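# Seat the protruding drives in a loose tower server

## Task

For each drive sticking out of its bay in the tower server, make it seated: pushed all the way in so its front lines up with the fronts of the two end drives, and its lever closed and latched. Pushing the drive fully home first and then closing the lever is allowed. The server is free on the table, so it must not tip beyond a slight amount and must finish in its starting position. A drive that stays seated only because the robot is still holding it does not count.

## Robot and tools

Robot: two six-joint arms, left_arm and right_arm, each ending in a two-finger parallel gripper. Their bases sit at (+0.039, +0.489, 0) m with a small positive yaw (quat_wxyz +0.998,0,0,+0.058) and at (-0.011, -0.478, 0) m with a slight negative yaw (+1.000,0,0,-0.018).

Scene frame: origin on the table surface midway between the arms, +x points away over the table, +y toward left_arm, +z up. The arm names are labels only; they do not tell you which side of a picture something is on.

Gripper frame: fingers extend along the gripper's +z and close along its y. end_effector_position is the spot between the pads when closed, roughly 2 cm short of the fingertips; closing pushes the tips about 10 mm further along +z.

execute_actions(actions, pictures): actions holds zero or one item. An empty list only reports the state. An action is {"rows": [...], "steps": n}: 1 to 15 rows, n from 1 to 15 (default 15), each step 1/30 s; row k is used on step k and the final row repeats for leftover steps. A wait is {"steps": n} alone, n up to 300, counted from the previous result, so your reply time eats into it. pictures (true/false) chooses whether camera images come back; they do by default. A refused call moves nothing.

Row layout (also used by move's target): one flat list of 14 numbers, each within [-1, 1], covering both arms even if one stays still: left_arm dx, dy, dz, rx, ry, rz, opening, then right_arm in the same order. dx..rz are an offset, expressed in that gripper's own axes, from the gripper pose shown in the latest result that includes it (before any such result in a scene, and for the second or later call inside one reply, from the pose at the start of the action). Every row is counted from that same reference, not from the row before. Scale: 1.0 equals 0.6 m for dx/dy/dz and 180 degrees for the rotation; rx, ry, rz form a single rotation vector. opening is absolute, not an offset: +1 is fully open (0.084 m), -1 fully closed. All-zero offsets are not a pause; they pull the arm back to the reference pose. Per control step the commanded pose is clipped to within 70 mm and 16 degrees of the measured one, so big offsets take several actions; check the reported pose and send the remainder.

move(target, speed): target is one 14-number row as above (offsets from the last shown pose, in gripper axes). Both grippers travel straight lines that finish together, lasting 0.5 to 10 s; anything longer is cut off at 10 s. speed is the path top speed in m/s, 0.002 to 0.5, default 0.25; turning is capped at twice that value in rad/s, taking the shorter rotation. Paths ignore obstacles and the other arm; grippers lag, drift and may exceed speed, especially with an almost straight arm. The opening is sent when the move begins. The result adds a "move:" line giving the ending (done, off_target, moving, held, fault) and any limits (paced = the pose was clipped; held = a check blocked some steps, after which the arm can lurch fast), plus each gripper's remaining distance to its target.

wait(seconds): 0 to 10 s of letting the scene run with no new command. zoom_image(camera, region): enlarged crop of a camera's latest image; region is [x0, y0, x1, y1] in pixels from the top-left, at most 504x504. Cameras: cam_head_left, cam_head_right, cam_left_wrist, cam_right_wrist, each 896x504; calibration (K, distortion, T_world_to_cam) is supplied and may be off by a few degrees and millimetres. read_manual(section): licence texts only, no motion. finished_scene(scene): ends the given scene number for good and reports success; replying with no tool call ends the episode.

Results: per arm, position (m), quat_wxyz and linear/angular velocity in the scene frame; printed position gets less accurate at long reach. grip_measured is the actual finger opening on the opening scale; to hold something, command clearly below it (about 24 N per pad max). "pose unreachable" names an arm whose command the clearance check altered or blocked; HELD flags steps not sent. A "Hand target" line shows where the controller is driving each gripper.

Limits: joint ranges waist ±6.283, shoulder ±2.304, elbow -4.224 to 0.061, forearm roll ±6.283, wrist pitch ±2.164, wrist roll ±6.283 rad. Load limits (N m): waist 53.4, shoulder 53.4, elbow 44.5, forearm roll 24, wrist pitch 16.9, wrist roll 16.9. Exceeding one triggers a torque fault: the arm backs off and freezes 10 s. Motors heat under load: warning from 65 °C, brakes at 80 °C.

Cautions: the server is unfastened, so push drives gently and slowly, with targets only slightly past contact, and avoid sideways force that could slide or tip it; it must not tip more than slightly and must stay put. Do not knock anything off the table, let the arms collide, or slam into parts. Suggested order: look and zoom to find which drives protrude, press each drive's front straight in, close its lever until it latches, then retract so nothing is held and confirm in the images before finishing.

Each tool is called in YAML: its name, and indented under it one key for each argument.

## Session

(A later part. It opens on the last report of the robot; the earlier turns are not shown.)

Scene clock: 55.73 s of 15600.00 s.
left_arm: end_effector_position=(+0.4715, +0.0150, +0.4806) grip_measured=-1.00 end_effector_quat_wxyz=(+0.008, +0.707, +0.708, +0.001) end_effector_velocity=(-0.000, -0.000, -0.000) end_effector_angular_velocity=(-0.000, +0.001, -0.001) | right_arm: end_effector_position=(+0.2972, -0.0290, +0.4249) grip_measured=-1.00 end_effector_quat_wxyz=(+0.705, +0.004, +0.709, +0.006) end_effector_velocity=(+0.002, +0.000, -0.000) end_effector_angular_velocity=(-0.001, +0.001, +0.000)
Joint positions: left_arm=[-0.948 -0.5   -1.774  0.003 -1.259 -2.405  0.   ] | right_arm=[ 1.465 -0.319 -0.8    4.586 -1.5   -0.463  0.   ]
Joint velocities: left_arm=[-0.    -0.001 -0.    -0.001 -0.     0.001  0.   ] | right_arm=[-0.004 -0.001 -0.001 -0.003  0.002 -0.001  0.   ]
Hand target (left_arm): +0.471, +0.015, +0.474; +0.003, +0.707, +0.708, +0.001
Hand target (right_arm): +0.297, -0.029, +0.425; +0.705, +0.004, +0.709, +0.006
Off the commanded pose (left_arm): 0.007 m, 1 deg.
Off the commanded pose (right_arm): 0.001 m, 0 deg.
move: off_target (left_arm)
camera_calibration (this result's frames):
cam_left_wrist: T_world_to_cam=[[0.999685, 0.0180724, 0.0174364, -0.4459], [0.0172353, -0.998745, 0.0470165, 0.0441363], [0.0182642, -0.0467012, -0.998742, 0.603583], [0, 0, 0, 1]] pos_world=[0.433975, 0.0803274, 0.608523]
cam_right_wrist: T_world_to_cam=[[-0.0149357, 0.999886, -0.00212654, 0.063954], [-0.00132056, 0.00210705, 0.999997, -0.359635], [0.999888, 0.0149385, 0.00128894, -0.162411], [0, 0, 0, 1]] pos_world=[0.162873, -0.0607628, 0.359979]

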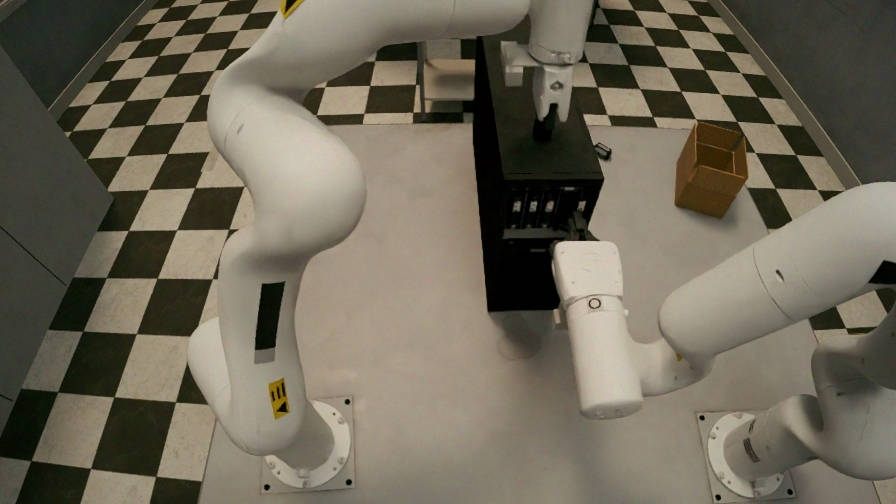

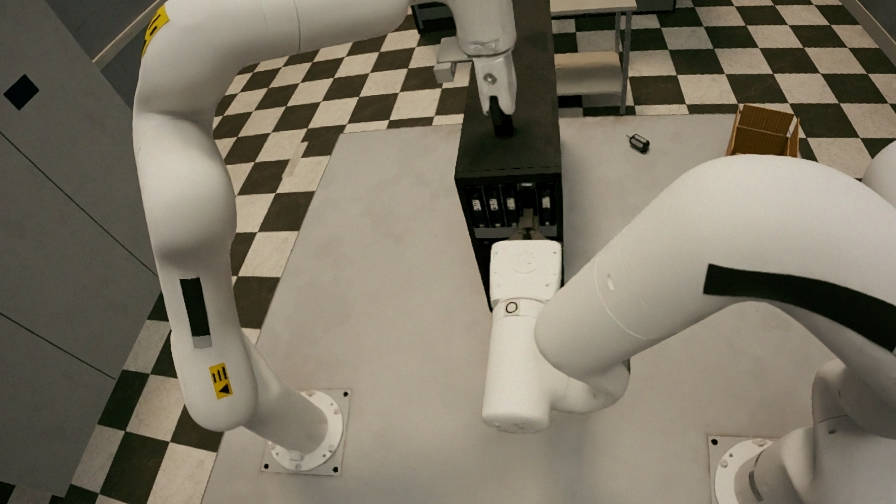

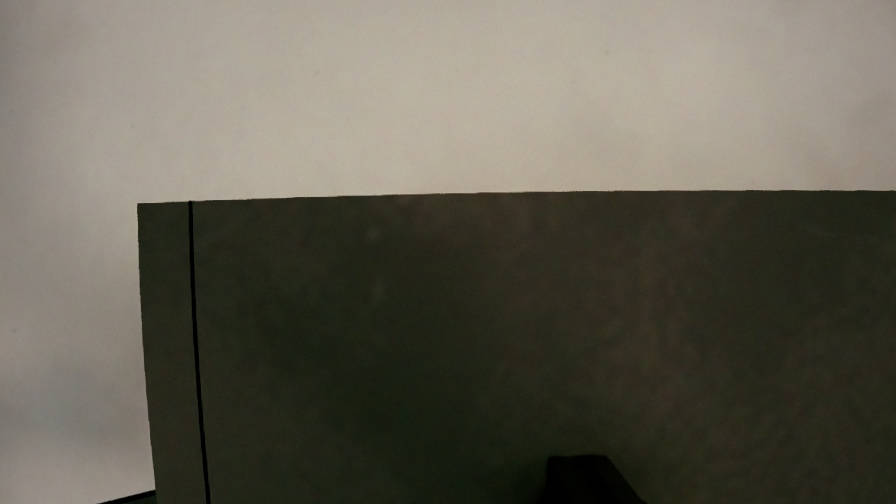

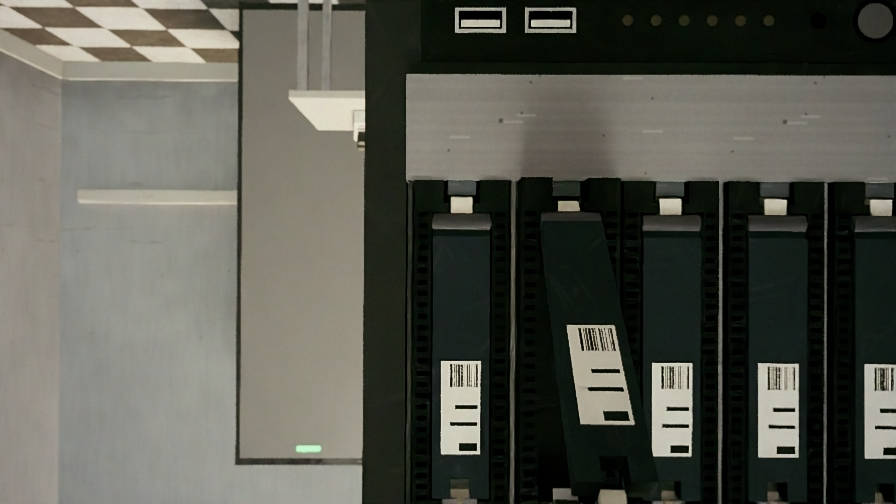

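move:
  target: [0, 0, 0.012, 0, 0, 0, -1, 0, 0, 0.075, 0, 0, 0, -1]
  speed: 0.03

Scene clock: 58.23 s of 15600.00 s.
left_arm: end_effector_position=(+0.4714, +0.0151, +0.4806) grip_measured=-1.00 end_effector_quat_wxyz=(+0.012, +0.707, +0.708, +0.001) end_effector_velocity=(-0.000, -0.000, -0.000) end_effector_angular_velocity=(-0.000, +0.000, -0.000) | right_arm: end_effector_position=(+0.3420, -0.0288, +0.4251) grip_measured=-1.00 end_effector_quat_wxyz=(+0.706, +0.004, +0.708, +0.006) end_effector_velocity=(+0.003, -0.001, -0.001) end_effector_angular_velocity=(-0.001, +0.001, -0.004)
Joint positions: left_arm=[-0.948 -0.493 -1.764  0.003 -1.247 -2.405  0.   ] | right_arm=[ 1.368 -0.337 -0.824  4.5   -1.455 -0.462  0.   ]
Joint velocities: left_arm=[-0. -0.  0. -0.  0.  0.  0.] | right_arm=[-0.007 -0.002 -0.001 -0.002  0.002  0.     0.   ]
Hand target (left_arm): +0.472, +0.015, +0.473; +0.008, +0.707, +0.708, +0.001
Hand target (right_arm): +0.342, -0.029, +0.425; +0.706, +0.004, +0.709, +0.006
Off the commanded pose (left_arm): 0.007 m, 0 deg.
Off the commanded pose (right_arm): 0.000 m, 0 deg.
move: off_target (left_arm)
camera_calibration (this result's frames):
cam_left_wrist: T_world_to_cam=[[0.999569, 0.0181833, 0.0230475, -0.448462], [0.0169313, -0.998429, 0.0534043, 0.041299], [0.0239824, -0.052991, -0.998307, 0.600787], [0, 0, 0, 1]] pos_world=[0.433161, 0.081225, 0.607901]
cam_right_wrist: T_world_to_cam=[[-0.0151092, 0.999884, -0.00213401, 0.0644429], [-0.00227703, 0.00209984, 0.999995, -0.359389], [0.999883, 0.0151139, 0.00224504, -0.207595], [0, 0, 0, 1]] pos_world=[0.207726, -0.0605432, 0.359991]

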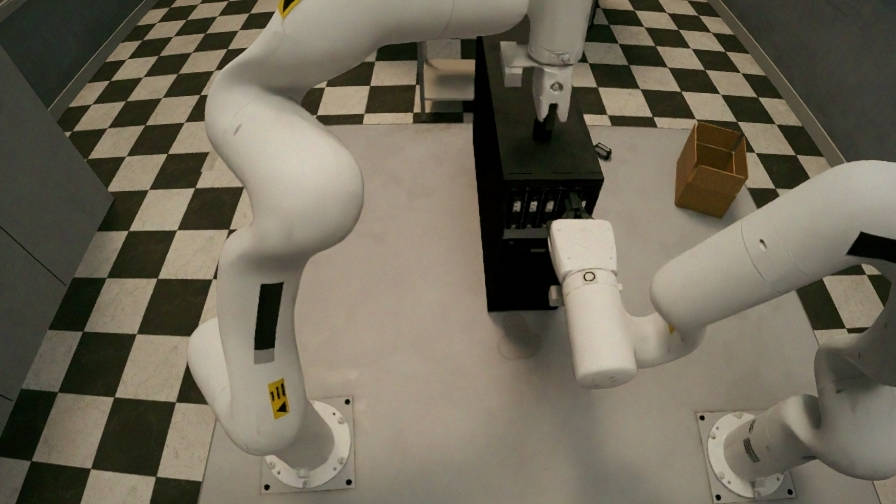

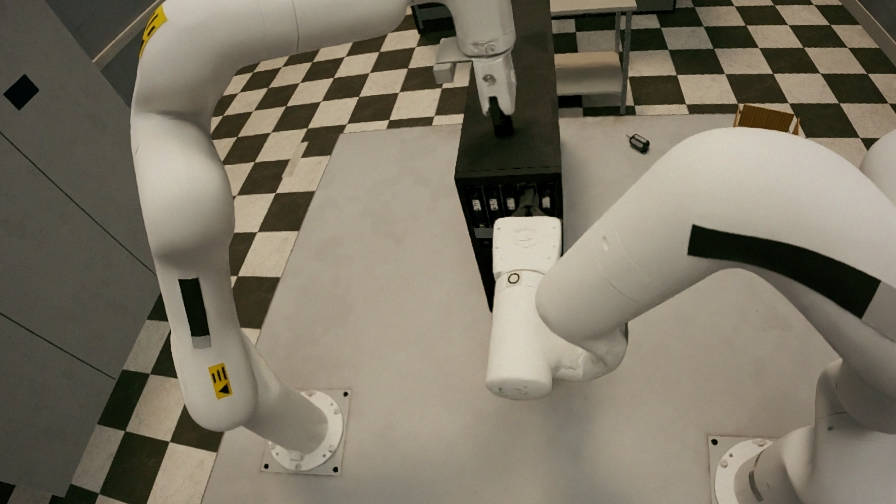

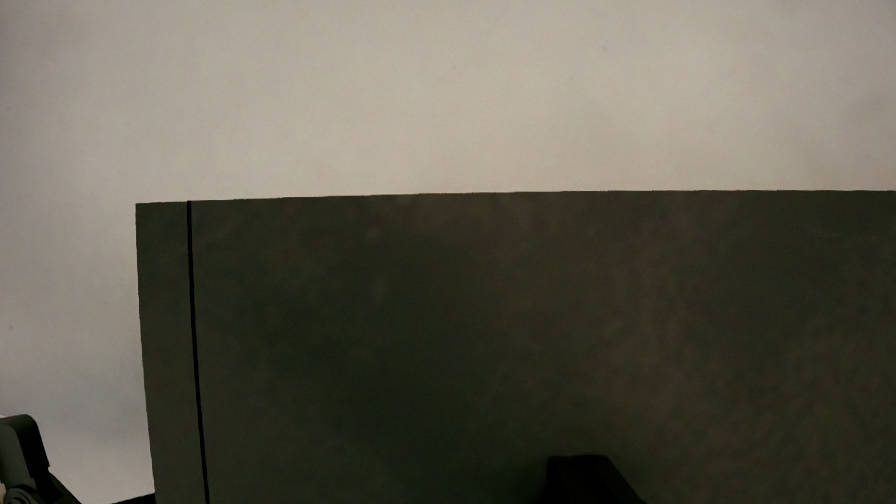

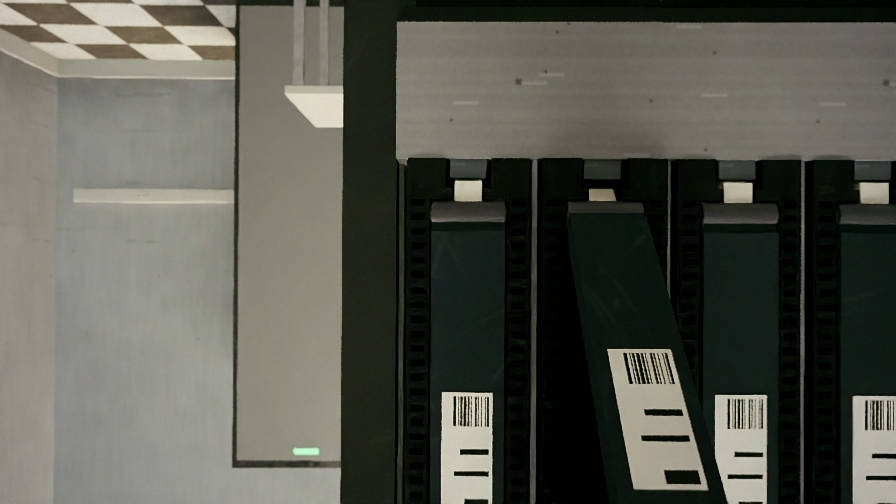

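move:
  target: [0, 0, 0.012, 0, 0, 0, -1, 0, 0, 0.02, 0, 0, 0, -1]
  speed: 0.02

Scene clock: 70.97 s of 15600.00 s.
left_arm: end_effector_position=(+0.4713, +0.0152, +0.4807) grip_measured=-1.00 end_effector_quat_wxyz=(+0.016, +0.706, +0.708, +0.001) end_effector_velocity=(-0.000, -0.000, -0.000) end_effector_angular_velocity=(+0.000, +0.001, -0.001) | right_arm: end_effector_position=(+0.3228, -0.0093, +0.4249) grip_measured=-1.00 end_effector_quat_wxyz=(+0.706, -0.018, +0.707, +0.026) end_effector_velocity=(+0.000, -0.000, +0.001) end_effector_angular_velocity=(+0.001, -0.001, -0.001)
Joint positions: left_arm=[-0.948 -0.487 -1.755  0.003 -1.237 -2.405  0.   ] | right_arm=[ 1.411 -0.341 -0.827  4.484 -1.451 -0.461  0.   ]
Joint velocities: left_arm=[ 0.    -0.     0.    -0.001 -0.     0.001  0.   ] | right_arm=[-0.     0.001  0.     0.    -0.001 -0.     0.   ]
Hand target (left_arm): +0.471, +0.015, +0.473; +0.012, +0.707, +0.708, +0.001
Hand target (right_arm): +0.323, -0.009, +0.425; +0.706, -0.018, +0.707, +0.026
Off the commanded pose (left_arm): 0.007 m, 0 deg.
Off the commanded pose (right_arm): 0.037 m, 3 deg.
TORQUE FAULT: the external load on joint 1 (waist) of the right arm reached its load limit, and that arm stopped for 10 seconds. A torque fault stops only its own arm. That arm's remaining commands of this call were not run. Joint 1 (waist) of that arm moved back by up to 3 degrees. That arm holds there, with its grip as last carried out, and accepts commands again: back off and push less far. That arm stops again, at the same cost, whenever a joint's load reaches its limit.
move: fault (right_arm), off_target (left_arm)
camera_calibration (this result's frames):
cam_left_wrist: T_world_to_cam=[[0.999426, 0.018327, 0.0284841, -0.450925], [0.0166042, -0.998085, 0.0595846, 0.0385814], [0.0295216, -0.0590775, -0.997817, 0.598069], [0, 0, 0, 1]] pos_world=[0.43237, 0.082104, 0.607309]
cam_right_wrist: T_world_to_cam=[[-0.0727652, 0.997338, -0.004702, 0.0643826], [-0.00568152, 0.00429991, 0.999975, -0.358188], [0.997333, 0.07279, 0.00535351, -0.188586], [0, 0, 0, 1]] pos_world=[0.190732, -0.0489439, 0.359491]

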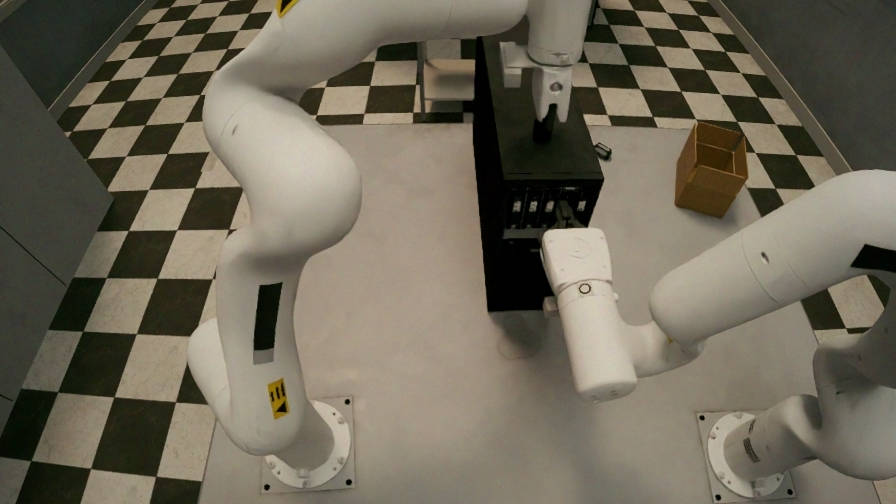

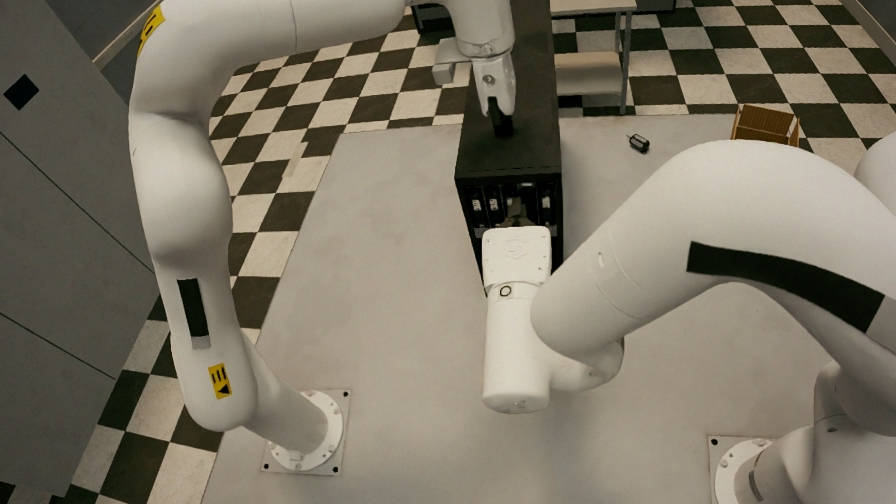

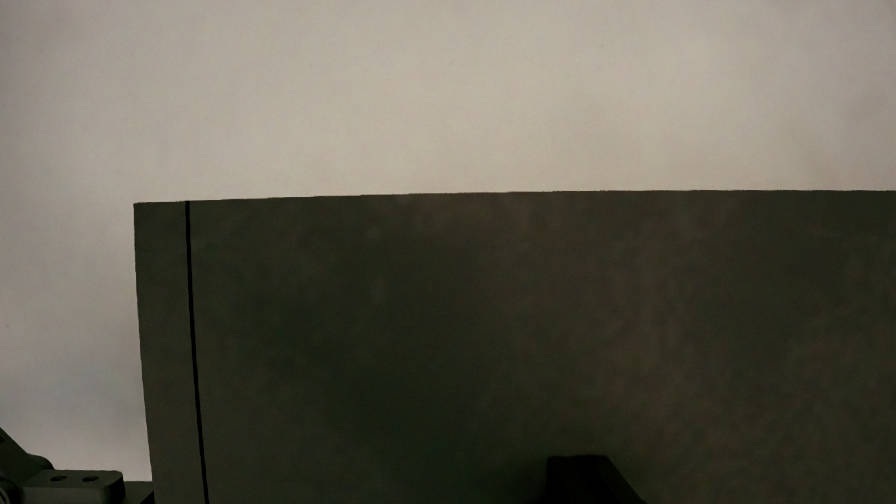

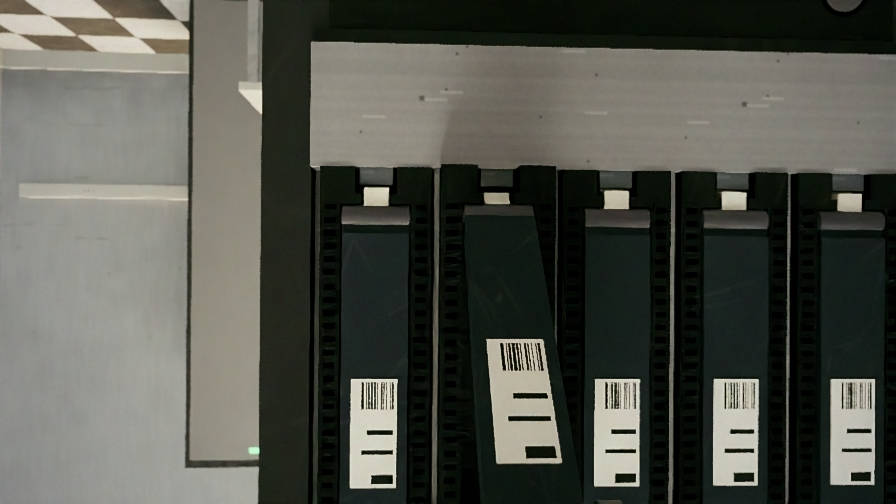

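move:
  target: [0, 0, 0.012, 0, 0, 0, -1, 0.0417, -0.0238, -0.173, 0.0194, 0, 0, -1]
  speed: 0.1

Scene clock: 74.70 s of 15600.00 s.
left_arm: end_effector_position=(+0.4712, +0.0153, +0.4807) grip_measured=-1.00 end_effector_quat_wxyz=(+0.020, +0.706, +0.708, +0.000) end_effector_velocity=(+0.000, -0.000, -0.000) end_effector_angular_velocity=(+0.000, +0.000, +0.001) | right_arm: end_effector_position=(+0.2201, -0.0299, +0.3994) grip_measured=-1.00 end_effector_quat_wxyz=(+0.706, +0.004, +0.708, +0.004) end_effector_velocity=(-0.001, -0.000, -0.001) end_effector_angular_velocity=(-0.001, +0.001, -0.002)
Joint positions: left_arm=[-0.948 -0.481 -1.747  0.003 -1.226 -2.405  0.   ] | right_arm=[ 1.636 -0.362 -0.779  4.74  -1.581 -0.406  0.   ]
Joint velocities: left_arm=[ 0.    -0.001 -0.     0.     0.    -0.001  0.   ] | right_arm=[ 0.003 -0.002  0.     0.004 -0.001  0.001  0.   ]
Hand target (left_arm): +0.471, +0.015, +0.473; +0.016, +0.706, +0.708, +0.001
Hand target (right_arm): +0.220, -0.030, +0.399; +0.706, +0.004, +0.708, +0.004
Off the commanded pose (left_arm): 0.007 m, 0 deg.
Off the commanded pose (right_arm): 0.000 m, 0 deg.
move: off_target (left_arm)
camera_calibration (this result's frames):
cam_left_wrist: T_world_to_cam=[[0.999258, 0.0184978, 0.0337813, -0.453314], [0.0162512, -0.997713, 0.0656101, 0.0359396], [0.0349177, -0.0650124, -0.997273, 0.595399], [0, 0, 0, 1]] pos_world=[0.431603, 0.0829511, 0.606731]
cam_right_wrist: T_world_to_cam=[[-0.0117577, 0.99992, -0.00468299, 0.0638883], [-0.00370129, 0.00463976, 0.999982, -0.333594], [0.999924, 0.0117748, 0.00364644, -0.0862652], [0, 0, 0, 1]] pos_world=[0.0857751, -0.0613196, 0.334202]

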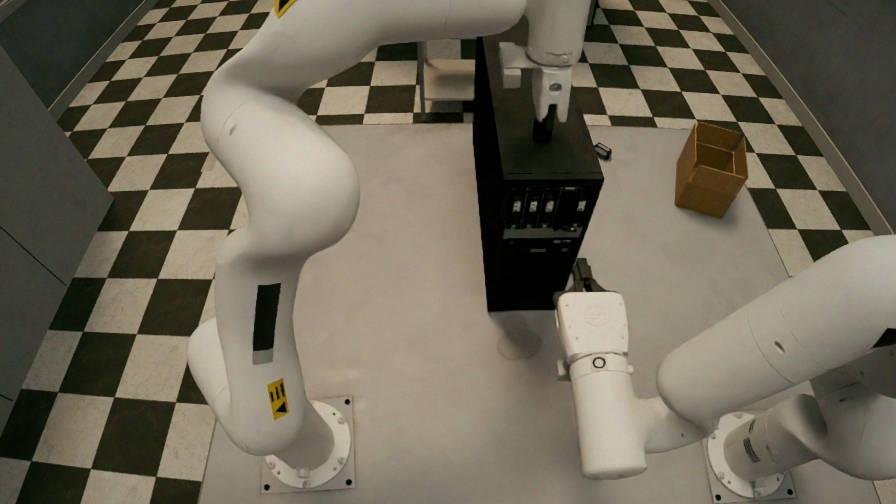

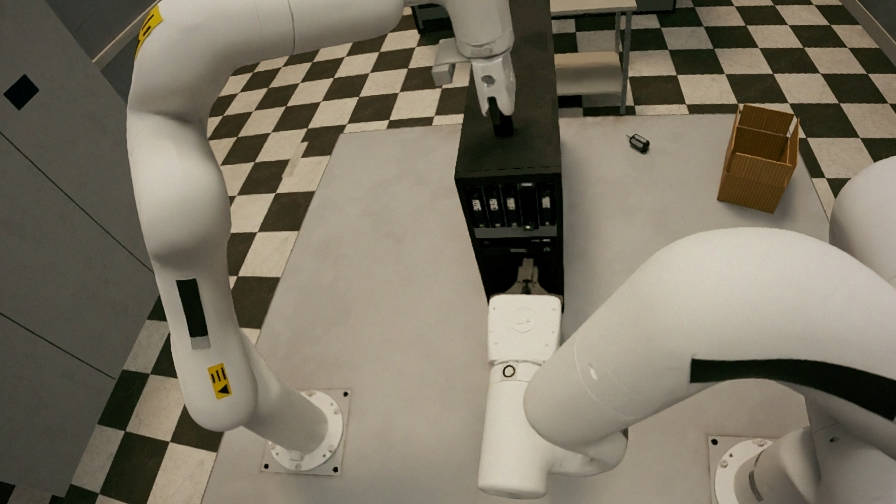

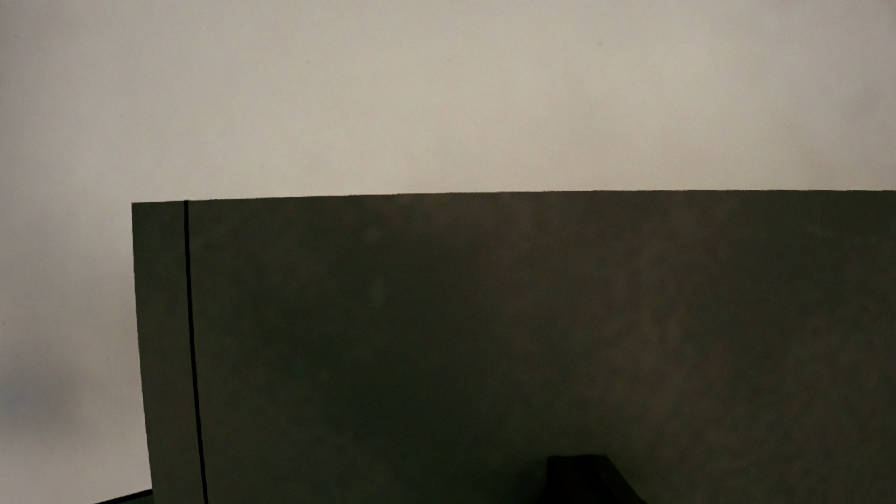

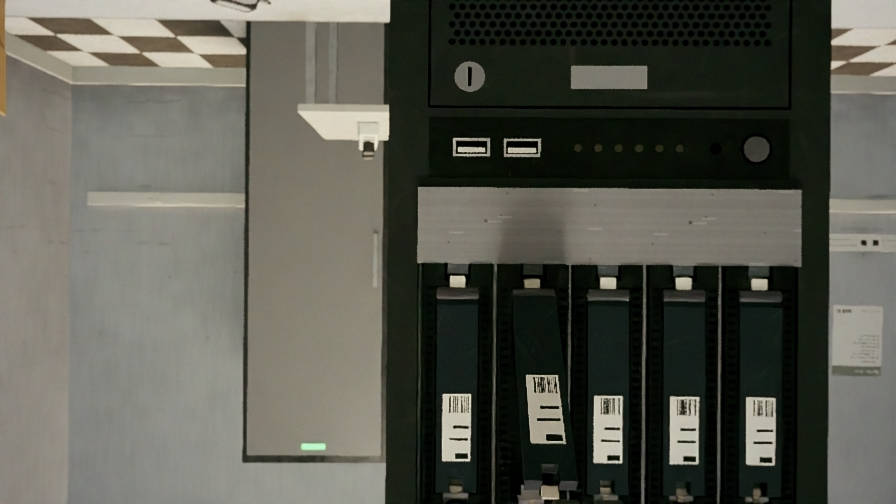

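move:
  target: [0, 0, 0.012, 0, 0, 0, -1, -0.0177, 0, 0.19, 0, 0, 0, -1]
  speed: 0.04

Scene clock: 89.10 s of 15600.00 s.
left_arm: end_effector_position=(+0.4726, +0.0154, +0.4807) grip_measured=-1.00 end_effector_quat_wxyz=(+0.026, +0.707, +0.707, +0.002) end_effector_velocity=(-0.000, -0.000, -0.001) end_effector_angular_velocity=(+0.001, +0.002, -0.000) | right_arm: end_effector_position=(+0.2858, -0.0137, +0.4081) grip_measured=-1.00 end_effector_quat_wxyz=(+0.708, -0.017, +0.706, +0.023) end_effector_velocity=(+0.001, -0.001, -0.000) end_effector_angular_velocity=(-0.000, +0.000, -0.002)
Joint positions: left_arm=[-0.947 -0.475 -1.738  0.006 -1.212 -2.405  0.   ] | right_arm=[ 1.489 -0.358 -0.796  4.554 -1.5   -0.425  0.   ]
Joint velocities: left_arm=[ 0.    -0.001  0.    -0.    -0.     0.     0.   ] | right_arm=[-0.002 -0.     0.    -0.     0.    -0.     0.   ]
Hand target (left_arm): +0.471, +0.015, +0.474; +0.020, +0.706, +0.708, +0.000
Hand target (right_arm): +0.286, -0.014, +0.408; +0.708, -0.017, +0.706, +0.023
Off the commanded pose (left_arm): 0.007 m, 1 deg.
Off the commanded pose (right_arm): 0.051 m, 3 deg.
TORQUE FAULT: the external load on joint 1 (waist) of the right arm reached its load limit, and that arm stopped for 10 seconds. A torque fault stops only its own arm. That arm's remaining commands of this call were not run. Joint 1 (waist) of that arm moved back by up to 3 degrees. That arm holds there, with its grip as last carried out, and accepts commands again: back off and push less far. That arm stops again, at the same cost, whenever a joint's load reaches its limit.
move: fault (right_arm), off_target (left_arm)
camera_calibration (this result's frames):
cam_left_wrist: T_world_to_cam=[[0.998871, 0.0180024, 0.0439621, -0.459429], [0.0148129, -0.997307, 0.0718289, 0.0336957], [0.0451368, -0.0710966, -0.996448, 0.590262], [0, 0, 0, 1]] pos_world=[0.431769, 0.0838413, 0.605942]
cam_right_wrist: T_world_to_cam=[[-0.0678886, 0.997655, -0.00873959, 0.0661936], [-0.0095985, 0.00810628, 0.999921, -0.340406], [0.997647, 0.0679671, 0.00902566, -0.152951], [0, 0, 0, 1]] pos_world=[0.153817, -0.0528833, 0.342338]

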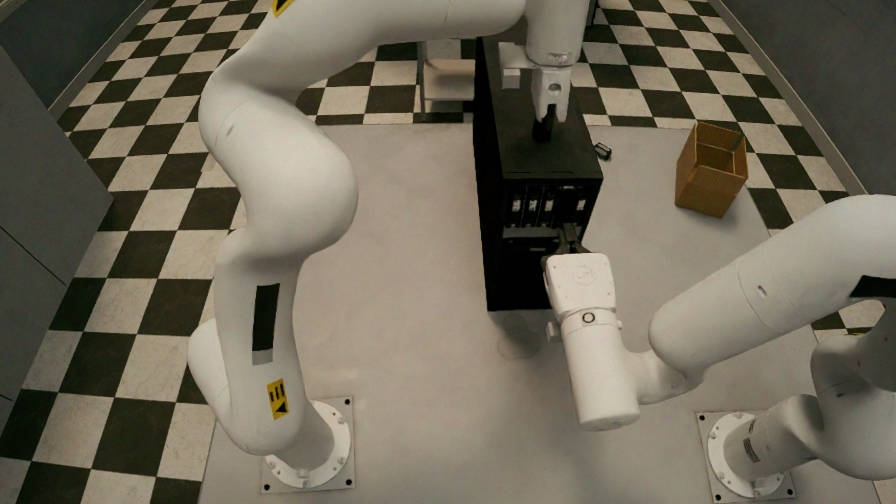

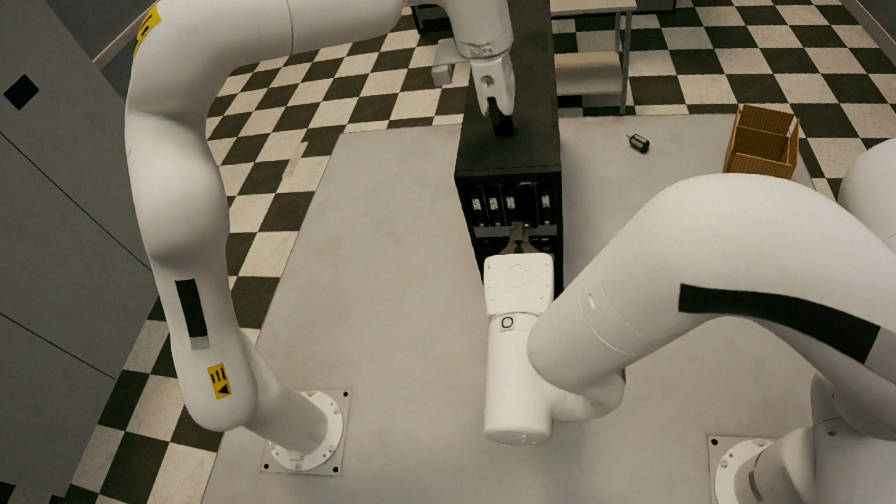

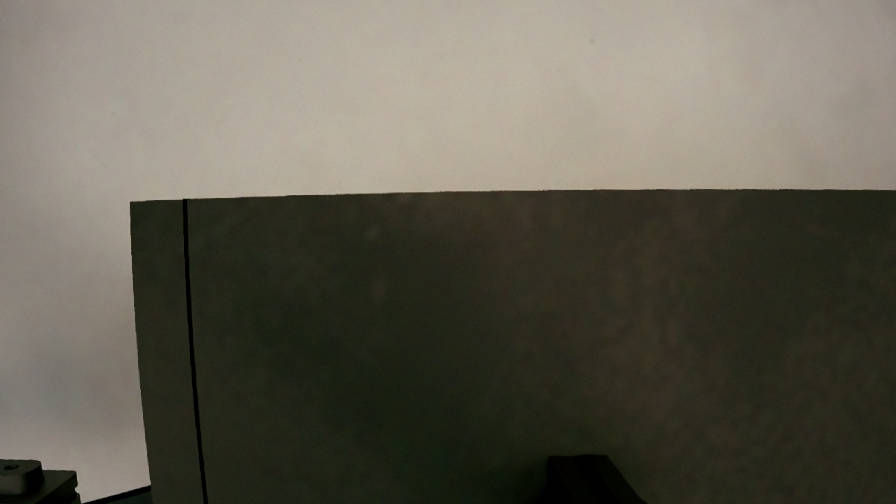

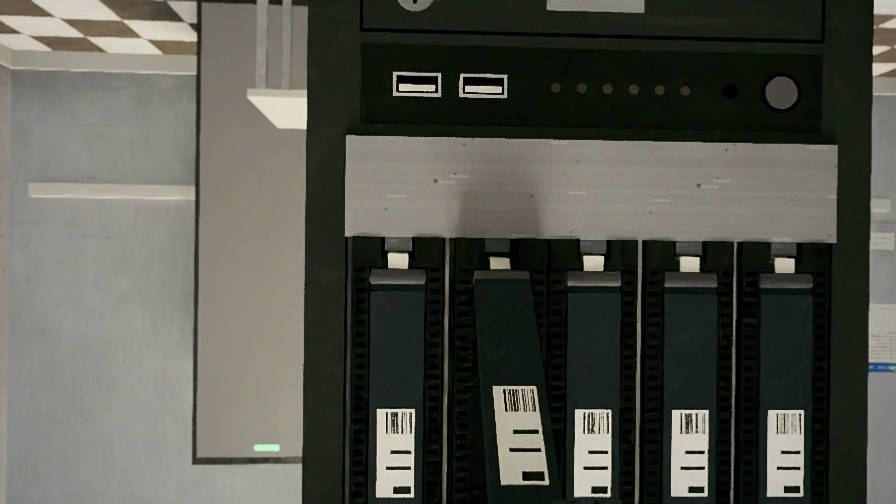

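move:
  target: [0, 0, 0.012, 0, 0, 0, -1, 0.0, -0.02, -0.2, 0.018, 0, 0, -1]
  speed: 0.1

Scene clock: 92.03 s of 15600.00 s.
left_arm: end_effector_position=(+0.4730, +0.0149, +0.4808) grip_measured=-1.00 end_effector_quat_wxyz=(+0.031, +0.707, +0.707, +0.001) end_effector_velocity=(+0.000, +0.000, -0.001) end_effector_angular_velocity=(+0.001, -0.000, -0.002) | right_arm: end_effector_position=(+0.1667, -0.0326, +0.4071) grip_measured=-1.00 end_effector_quat_wxyz=(+0.708, +0.003, +0.707, +0.003) end_effector_velocity=(-0.002, -0.000, +0.000) end_effector_angular_velocity=(+0.001, +0.001, -0.000)
Joint positions: left_arm=[-0.947 -0.47  -1.731  0.006 -1.199 -2.405  0.   ] | right_arm=[ 1.755 -0.352 -0.787  4.847 -1.635 -0.423  0.   ]
Joint velocities: left_arm=[ 0.    -0.001  0.     0.001  0.     0.001  0.   ] | right_arm=[ 0.004  0.    -0.001  0.004 -0.001 -0.     0.   ]
Hand target (left_arm): +0.473, +0.015, +0.474; +0.026, +0.707, +0.707, +0.002
Hand target (right_arm): +0.166, -0.033, +0.407; +0.708, +0.003, +0.707, +0.003
Off the commanded pose (left_arm): 0.007 m, 1 deg.
Off the commanded pose (right_arm): 0.001 m, 0 deg.
move: off_target (left_arm)
camera_calibration (this result's frames):
cam_left_wrist: T_world_to_cam=[[0.998552, 0.0182695, 0.0505943, -0.462799], [0.0142008, -0.996722, 0.0796426, 0.0296555], [0.0518835, -0.0788088, -0.995539, 0.586761], [0, 0, 0, 1]] pos_world=[0.431265, 0.0842553, 0.605196]
cam_right_wrist: T_world_to_cam=[[-0.0113916, 0.999897, -0.00871574, 0.0676003], [-0.00738684, 0.00863191, 0.999935, -0.340776], [0.999908, 0.0114552, 0.00728775, -0.034325], [0, 0, 0, 1]] pos_world=[0.0325746, -0.0642586, 0.341594]

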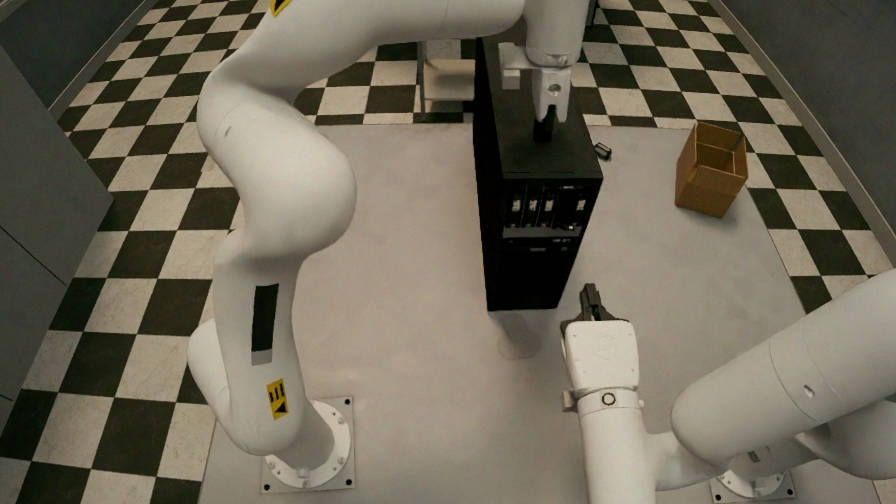

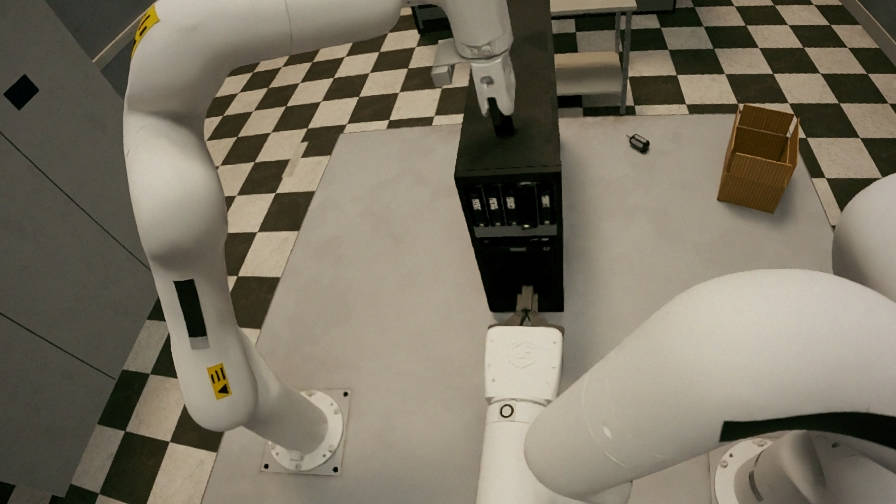

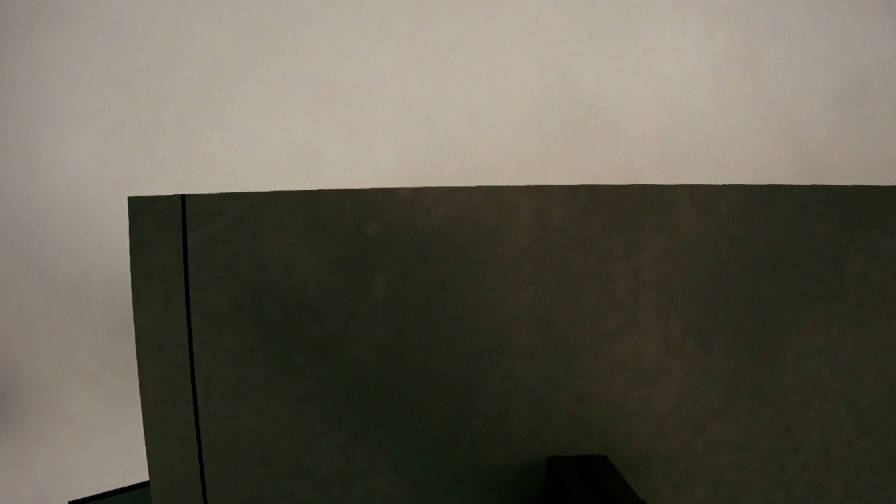

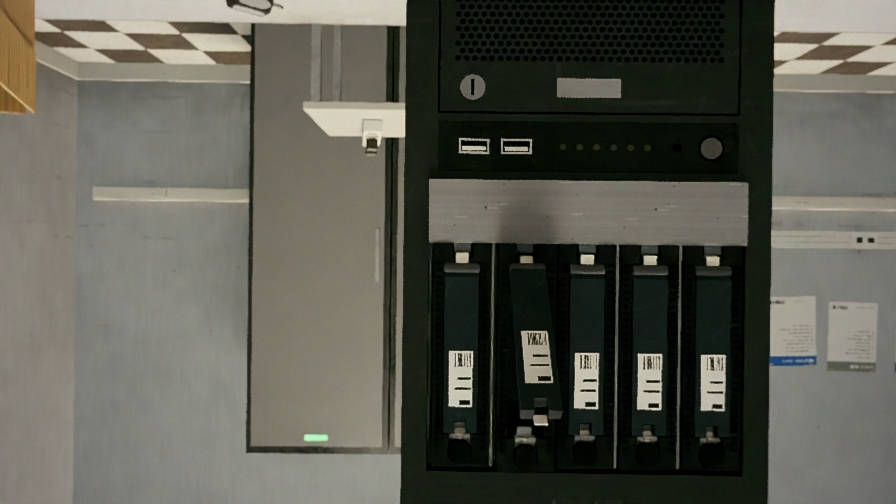

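memo: lever still open. Let me look closer.

zoom_image:
  camera: "cam_head_left"
  region: [480, 160, 620, 260]

zoom_image:
  camera: "cam_right_wrist"
  region: [420, 230, 760, 480]

Region (480, 160, 620, 260) of cam_head_left's 896x504 image, scaled by 3.600, with more detail than that image has; it fills the top 360 rows of this view, and the rest is white.

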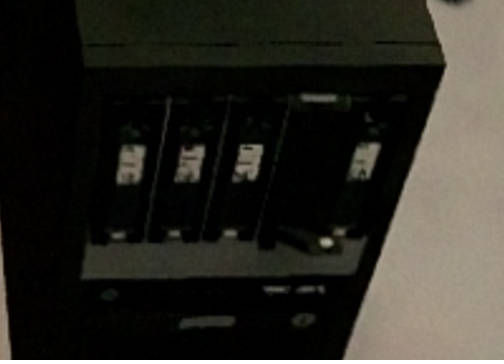

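Region (420, 230, 760, 480) of cam_right_wrist's 896x504 image, scaled by 1.482, with more detail than that image has; it fills the top 371 rows of this view, and the rest is white.

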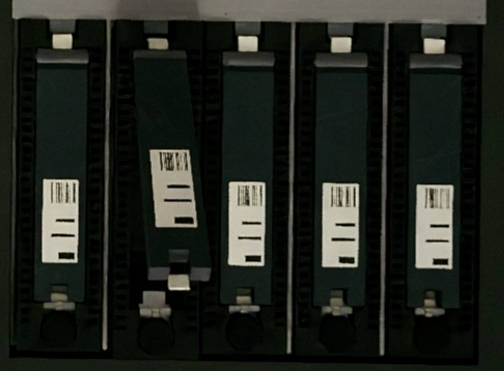

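move:
  target: [0, 0, 0.012, 0, 0, 0, -1, 0.0368, 0.0043, 0.1305, 0, 0, 0, -1]
  speed: 0.1

Scene clock: 98.63 s of 15600.00 s.
left_arm: end_effector_position=(+0.4731, +0.0149, +0.4809) grip_measured=-1.00 end_effector_quat_wxyz=(+0.035, +0.706, +0.707, +0.001) end_effector_velocity=(-0.000, -0.000, +0.000) end_effector_angular_velocity=(-0.001, +0.000, +0.001) | right_arm: end_effector_position=(+0.2450, -0.0298, +0.3857) grip_measured=-1.00 end_effector_quat_wxyz=(+0.708, +0.003, +0.706, +0.003) end_effector_velocity=(+0.001, +0.000, -0.000) end_effector_angular_velocity=(+0.000, -0.001, +0.001)
Joint positions: left_arm=[-0.947 -0.464 -1.723  0.006 -1.189 -2.405  0.   ] | right_arm=[ 1.58  -0.394 -0.777  4.687 -1.563 -0.375  0.   ]
Joint velocities: left_arm=[-0.     0.    -0.    -0.     0.    -0.001  0.   ] | right_arm=[-0.003 -0.001 -0.    -0.003  0.     0.001  0.   ]
Hand target (left_arm): +0.473, +0.015, +0.474; +0.031, +0.707, +0.707, +0.001
Hand target (right_arm): +0.245, -0.030, +0.386; +0.708, +0.003, +0.706, +0.003
Off the commanded pose (left_arm): 0.007 m, 0 deg.
Off the commanded pose (right_arm): 0.000 m, 0 deg.
After step 90, 2.40 s passed at rest.
move: off_target (left_arm)
camera_calibration (this result's frames):
cam_left_wrist: T_world_to_cam=[[0.998264, 0.0186245, 0.0558751, -0.465329], [0.013803, -0.996245, 0.0854681, 0.0270567], [0.0572571, -0.0845485, -0.994773, 0.58398], [0, 0, 0, 1]] pos_world=[0.43071, 0.0849963, 0.604615]
cam_right_wrist: T_world_to_cam=[[-0.0113628, 0.9999, -0.00844663, 0.0654141], [-0.00839005, 0.00835154, 0.99993, -0.318521], [0.9999, 0.0114329, 0.00829431, -0.112909], [0, 0, 0, 1]] pos_world=[0.110968, -0.0614566, 0.319988]

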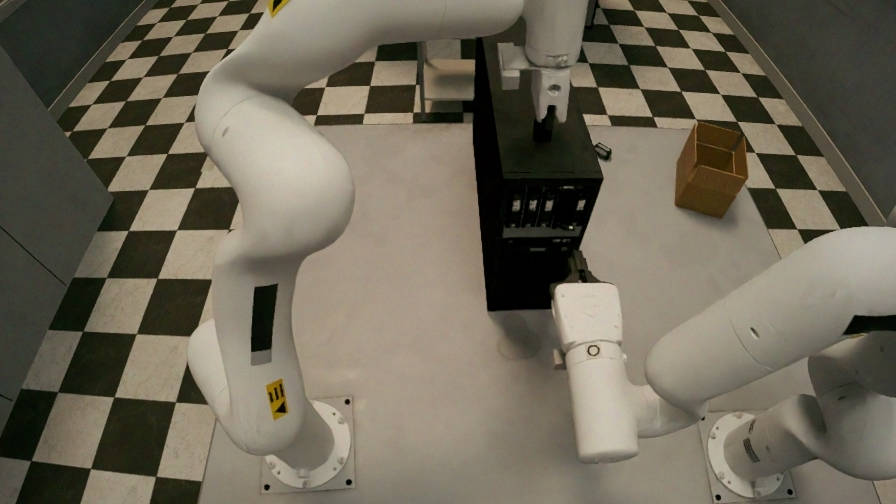

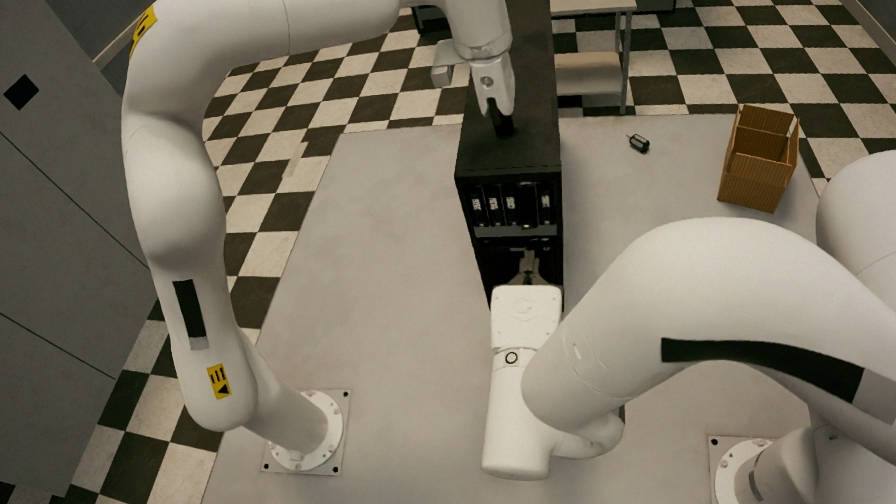

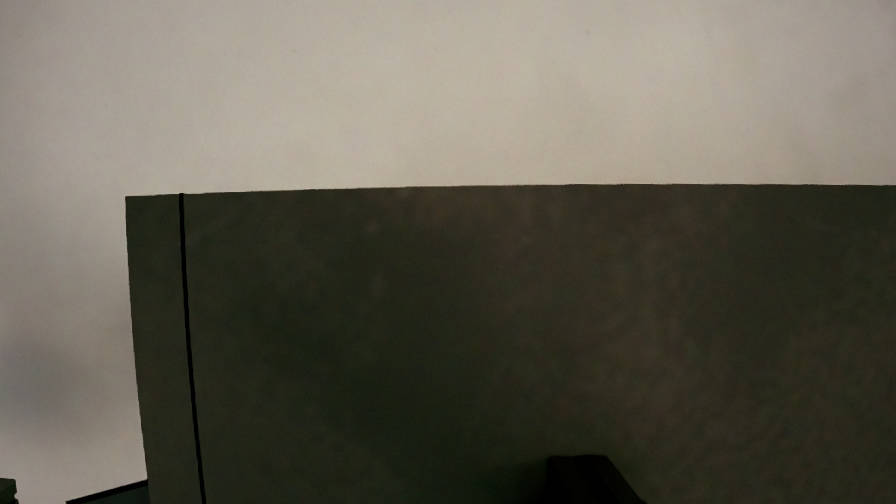

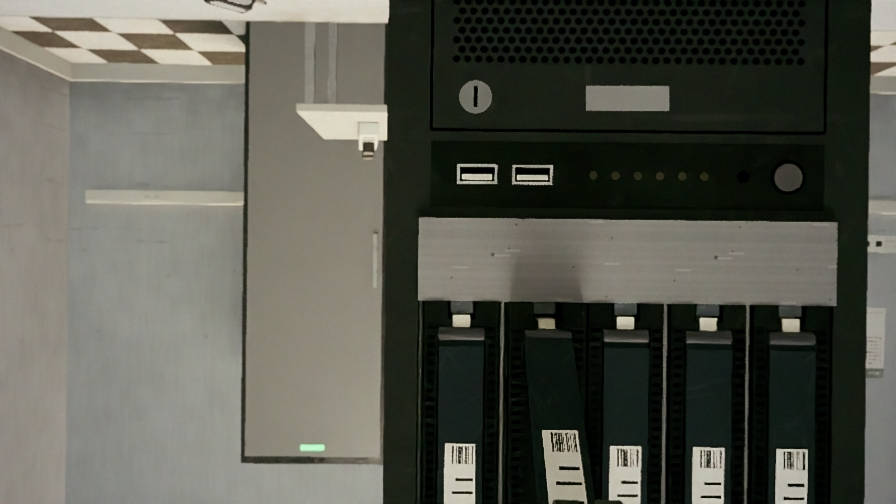

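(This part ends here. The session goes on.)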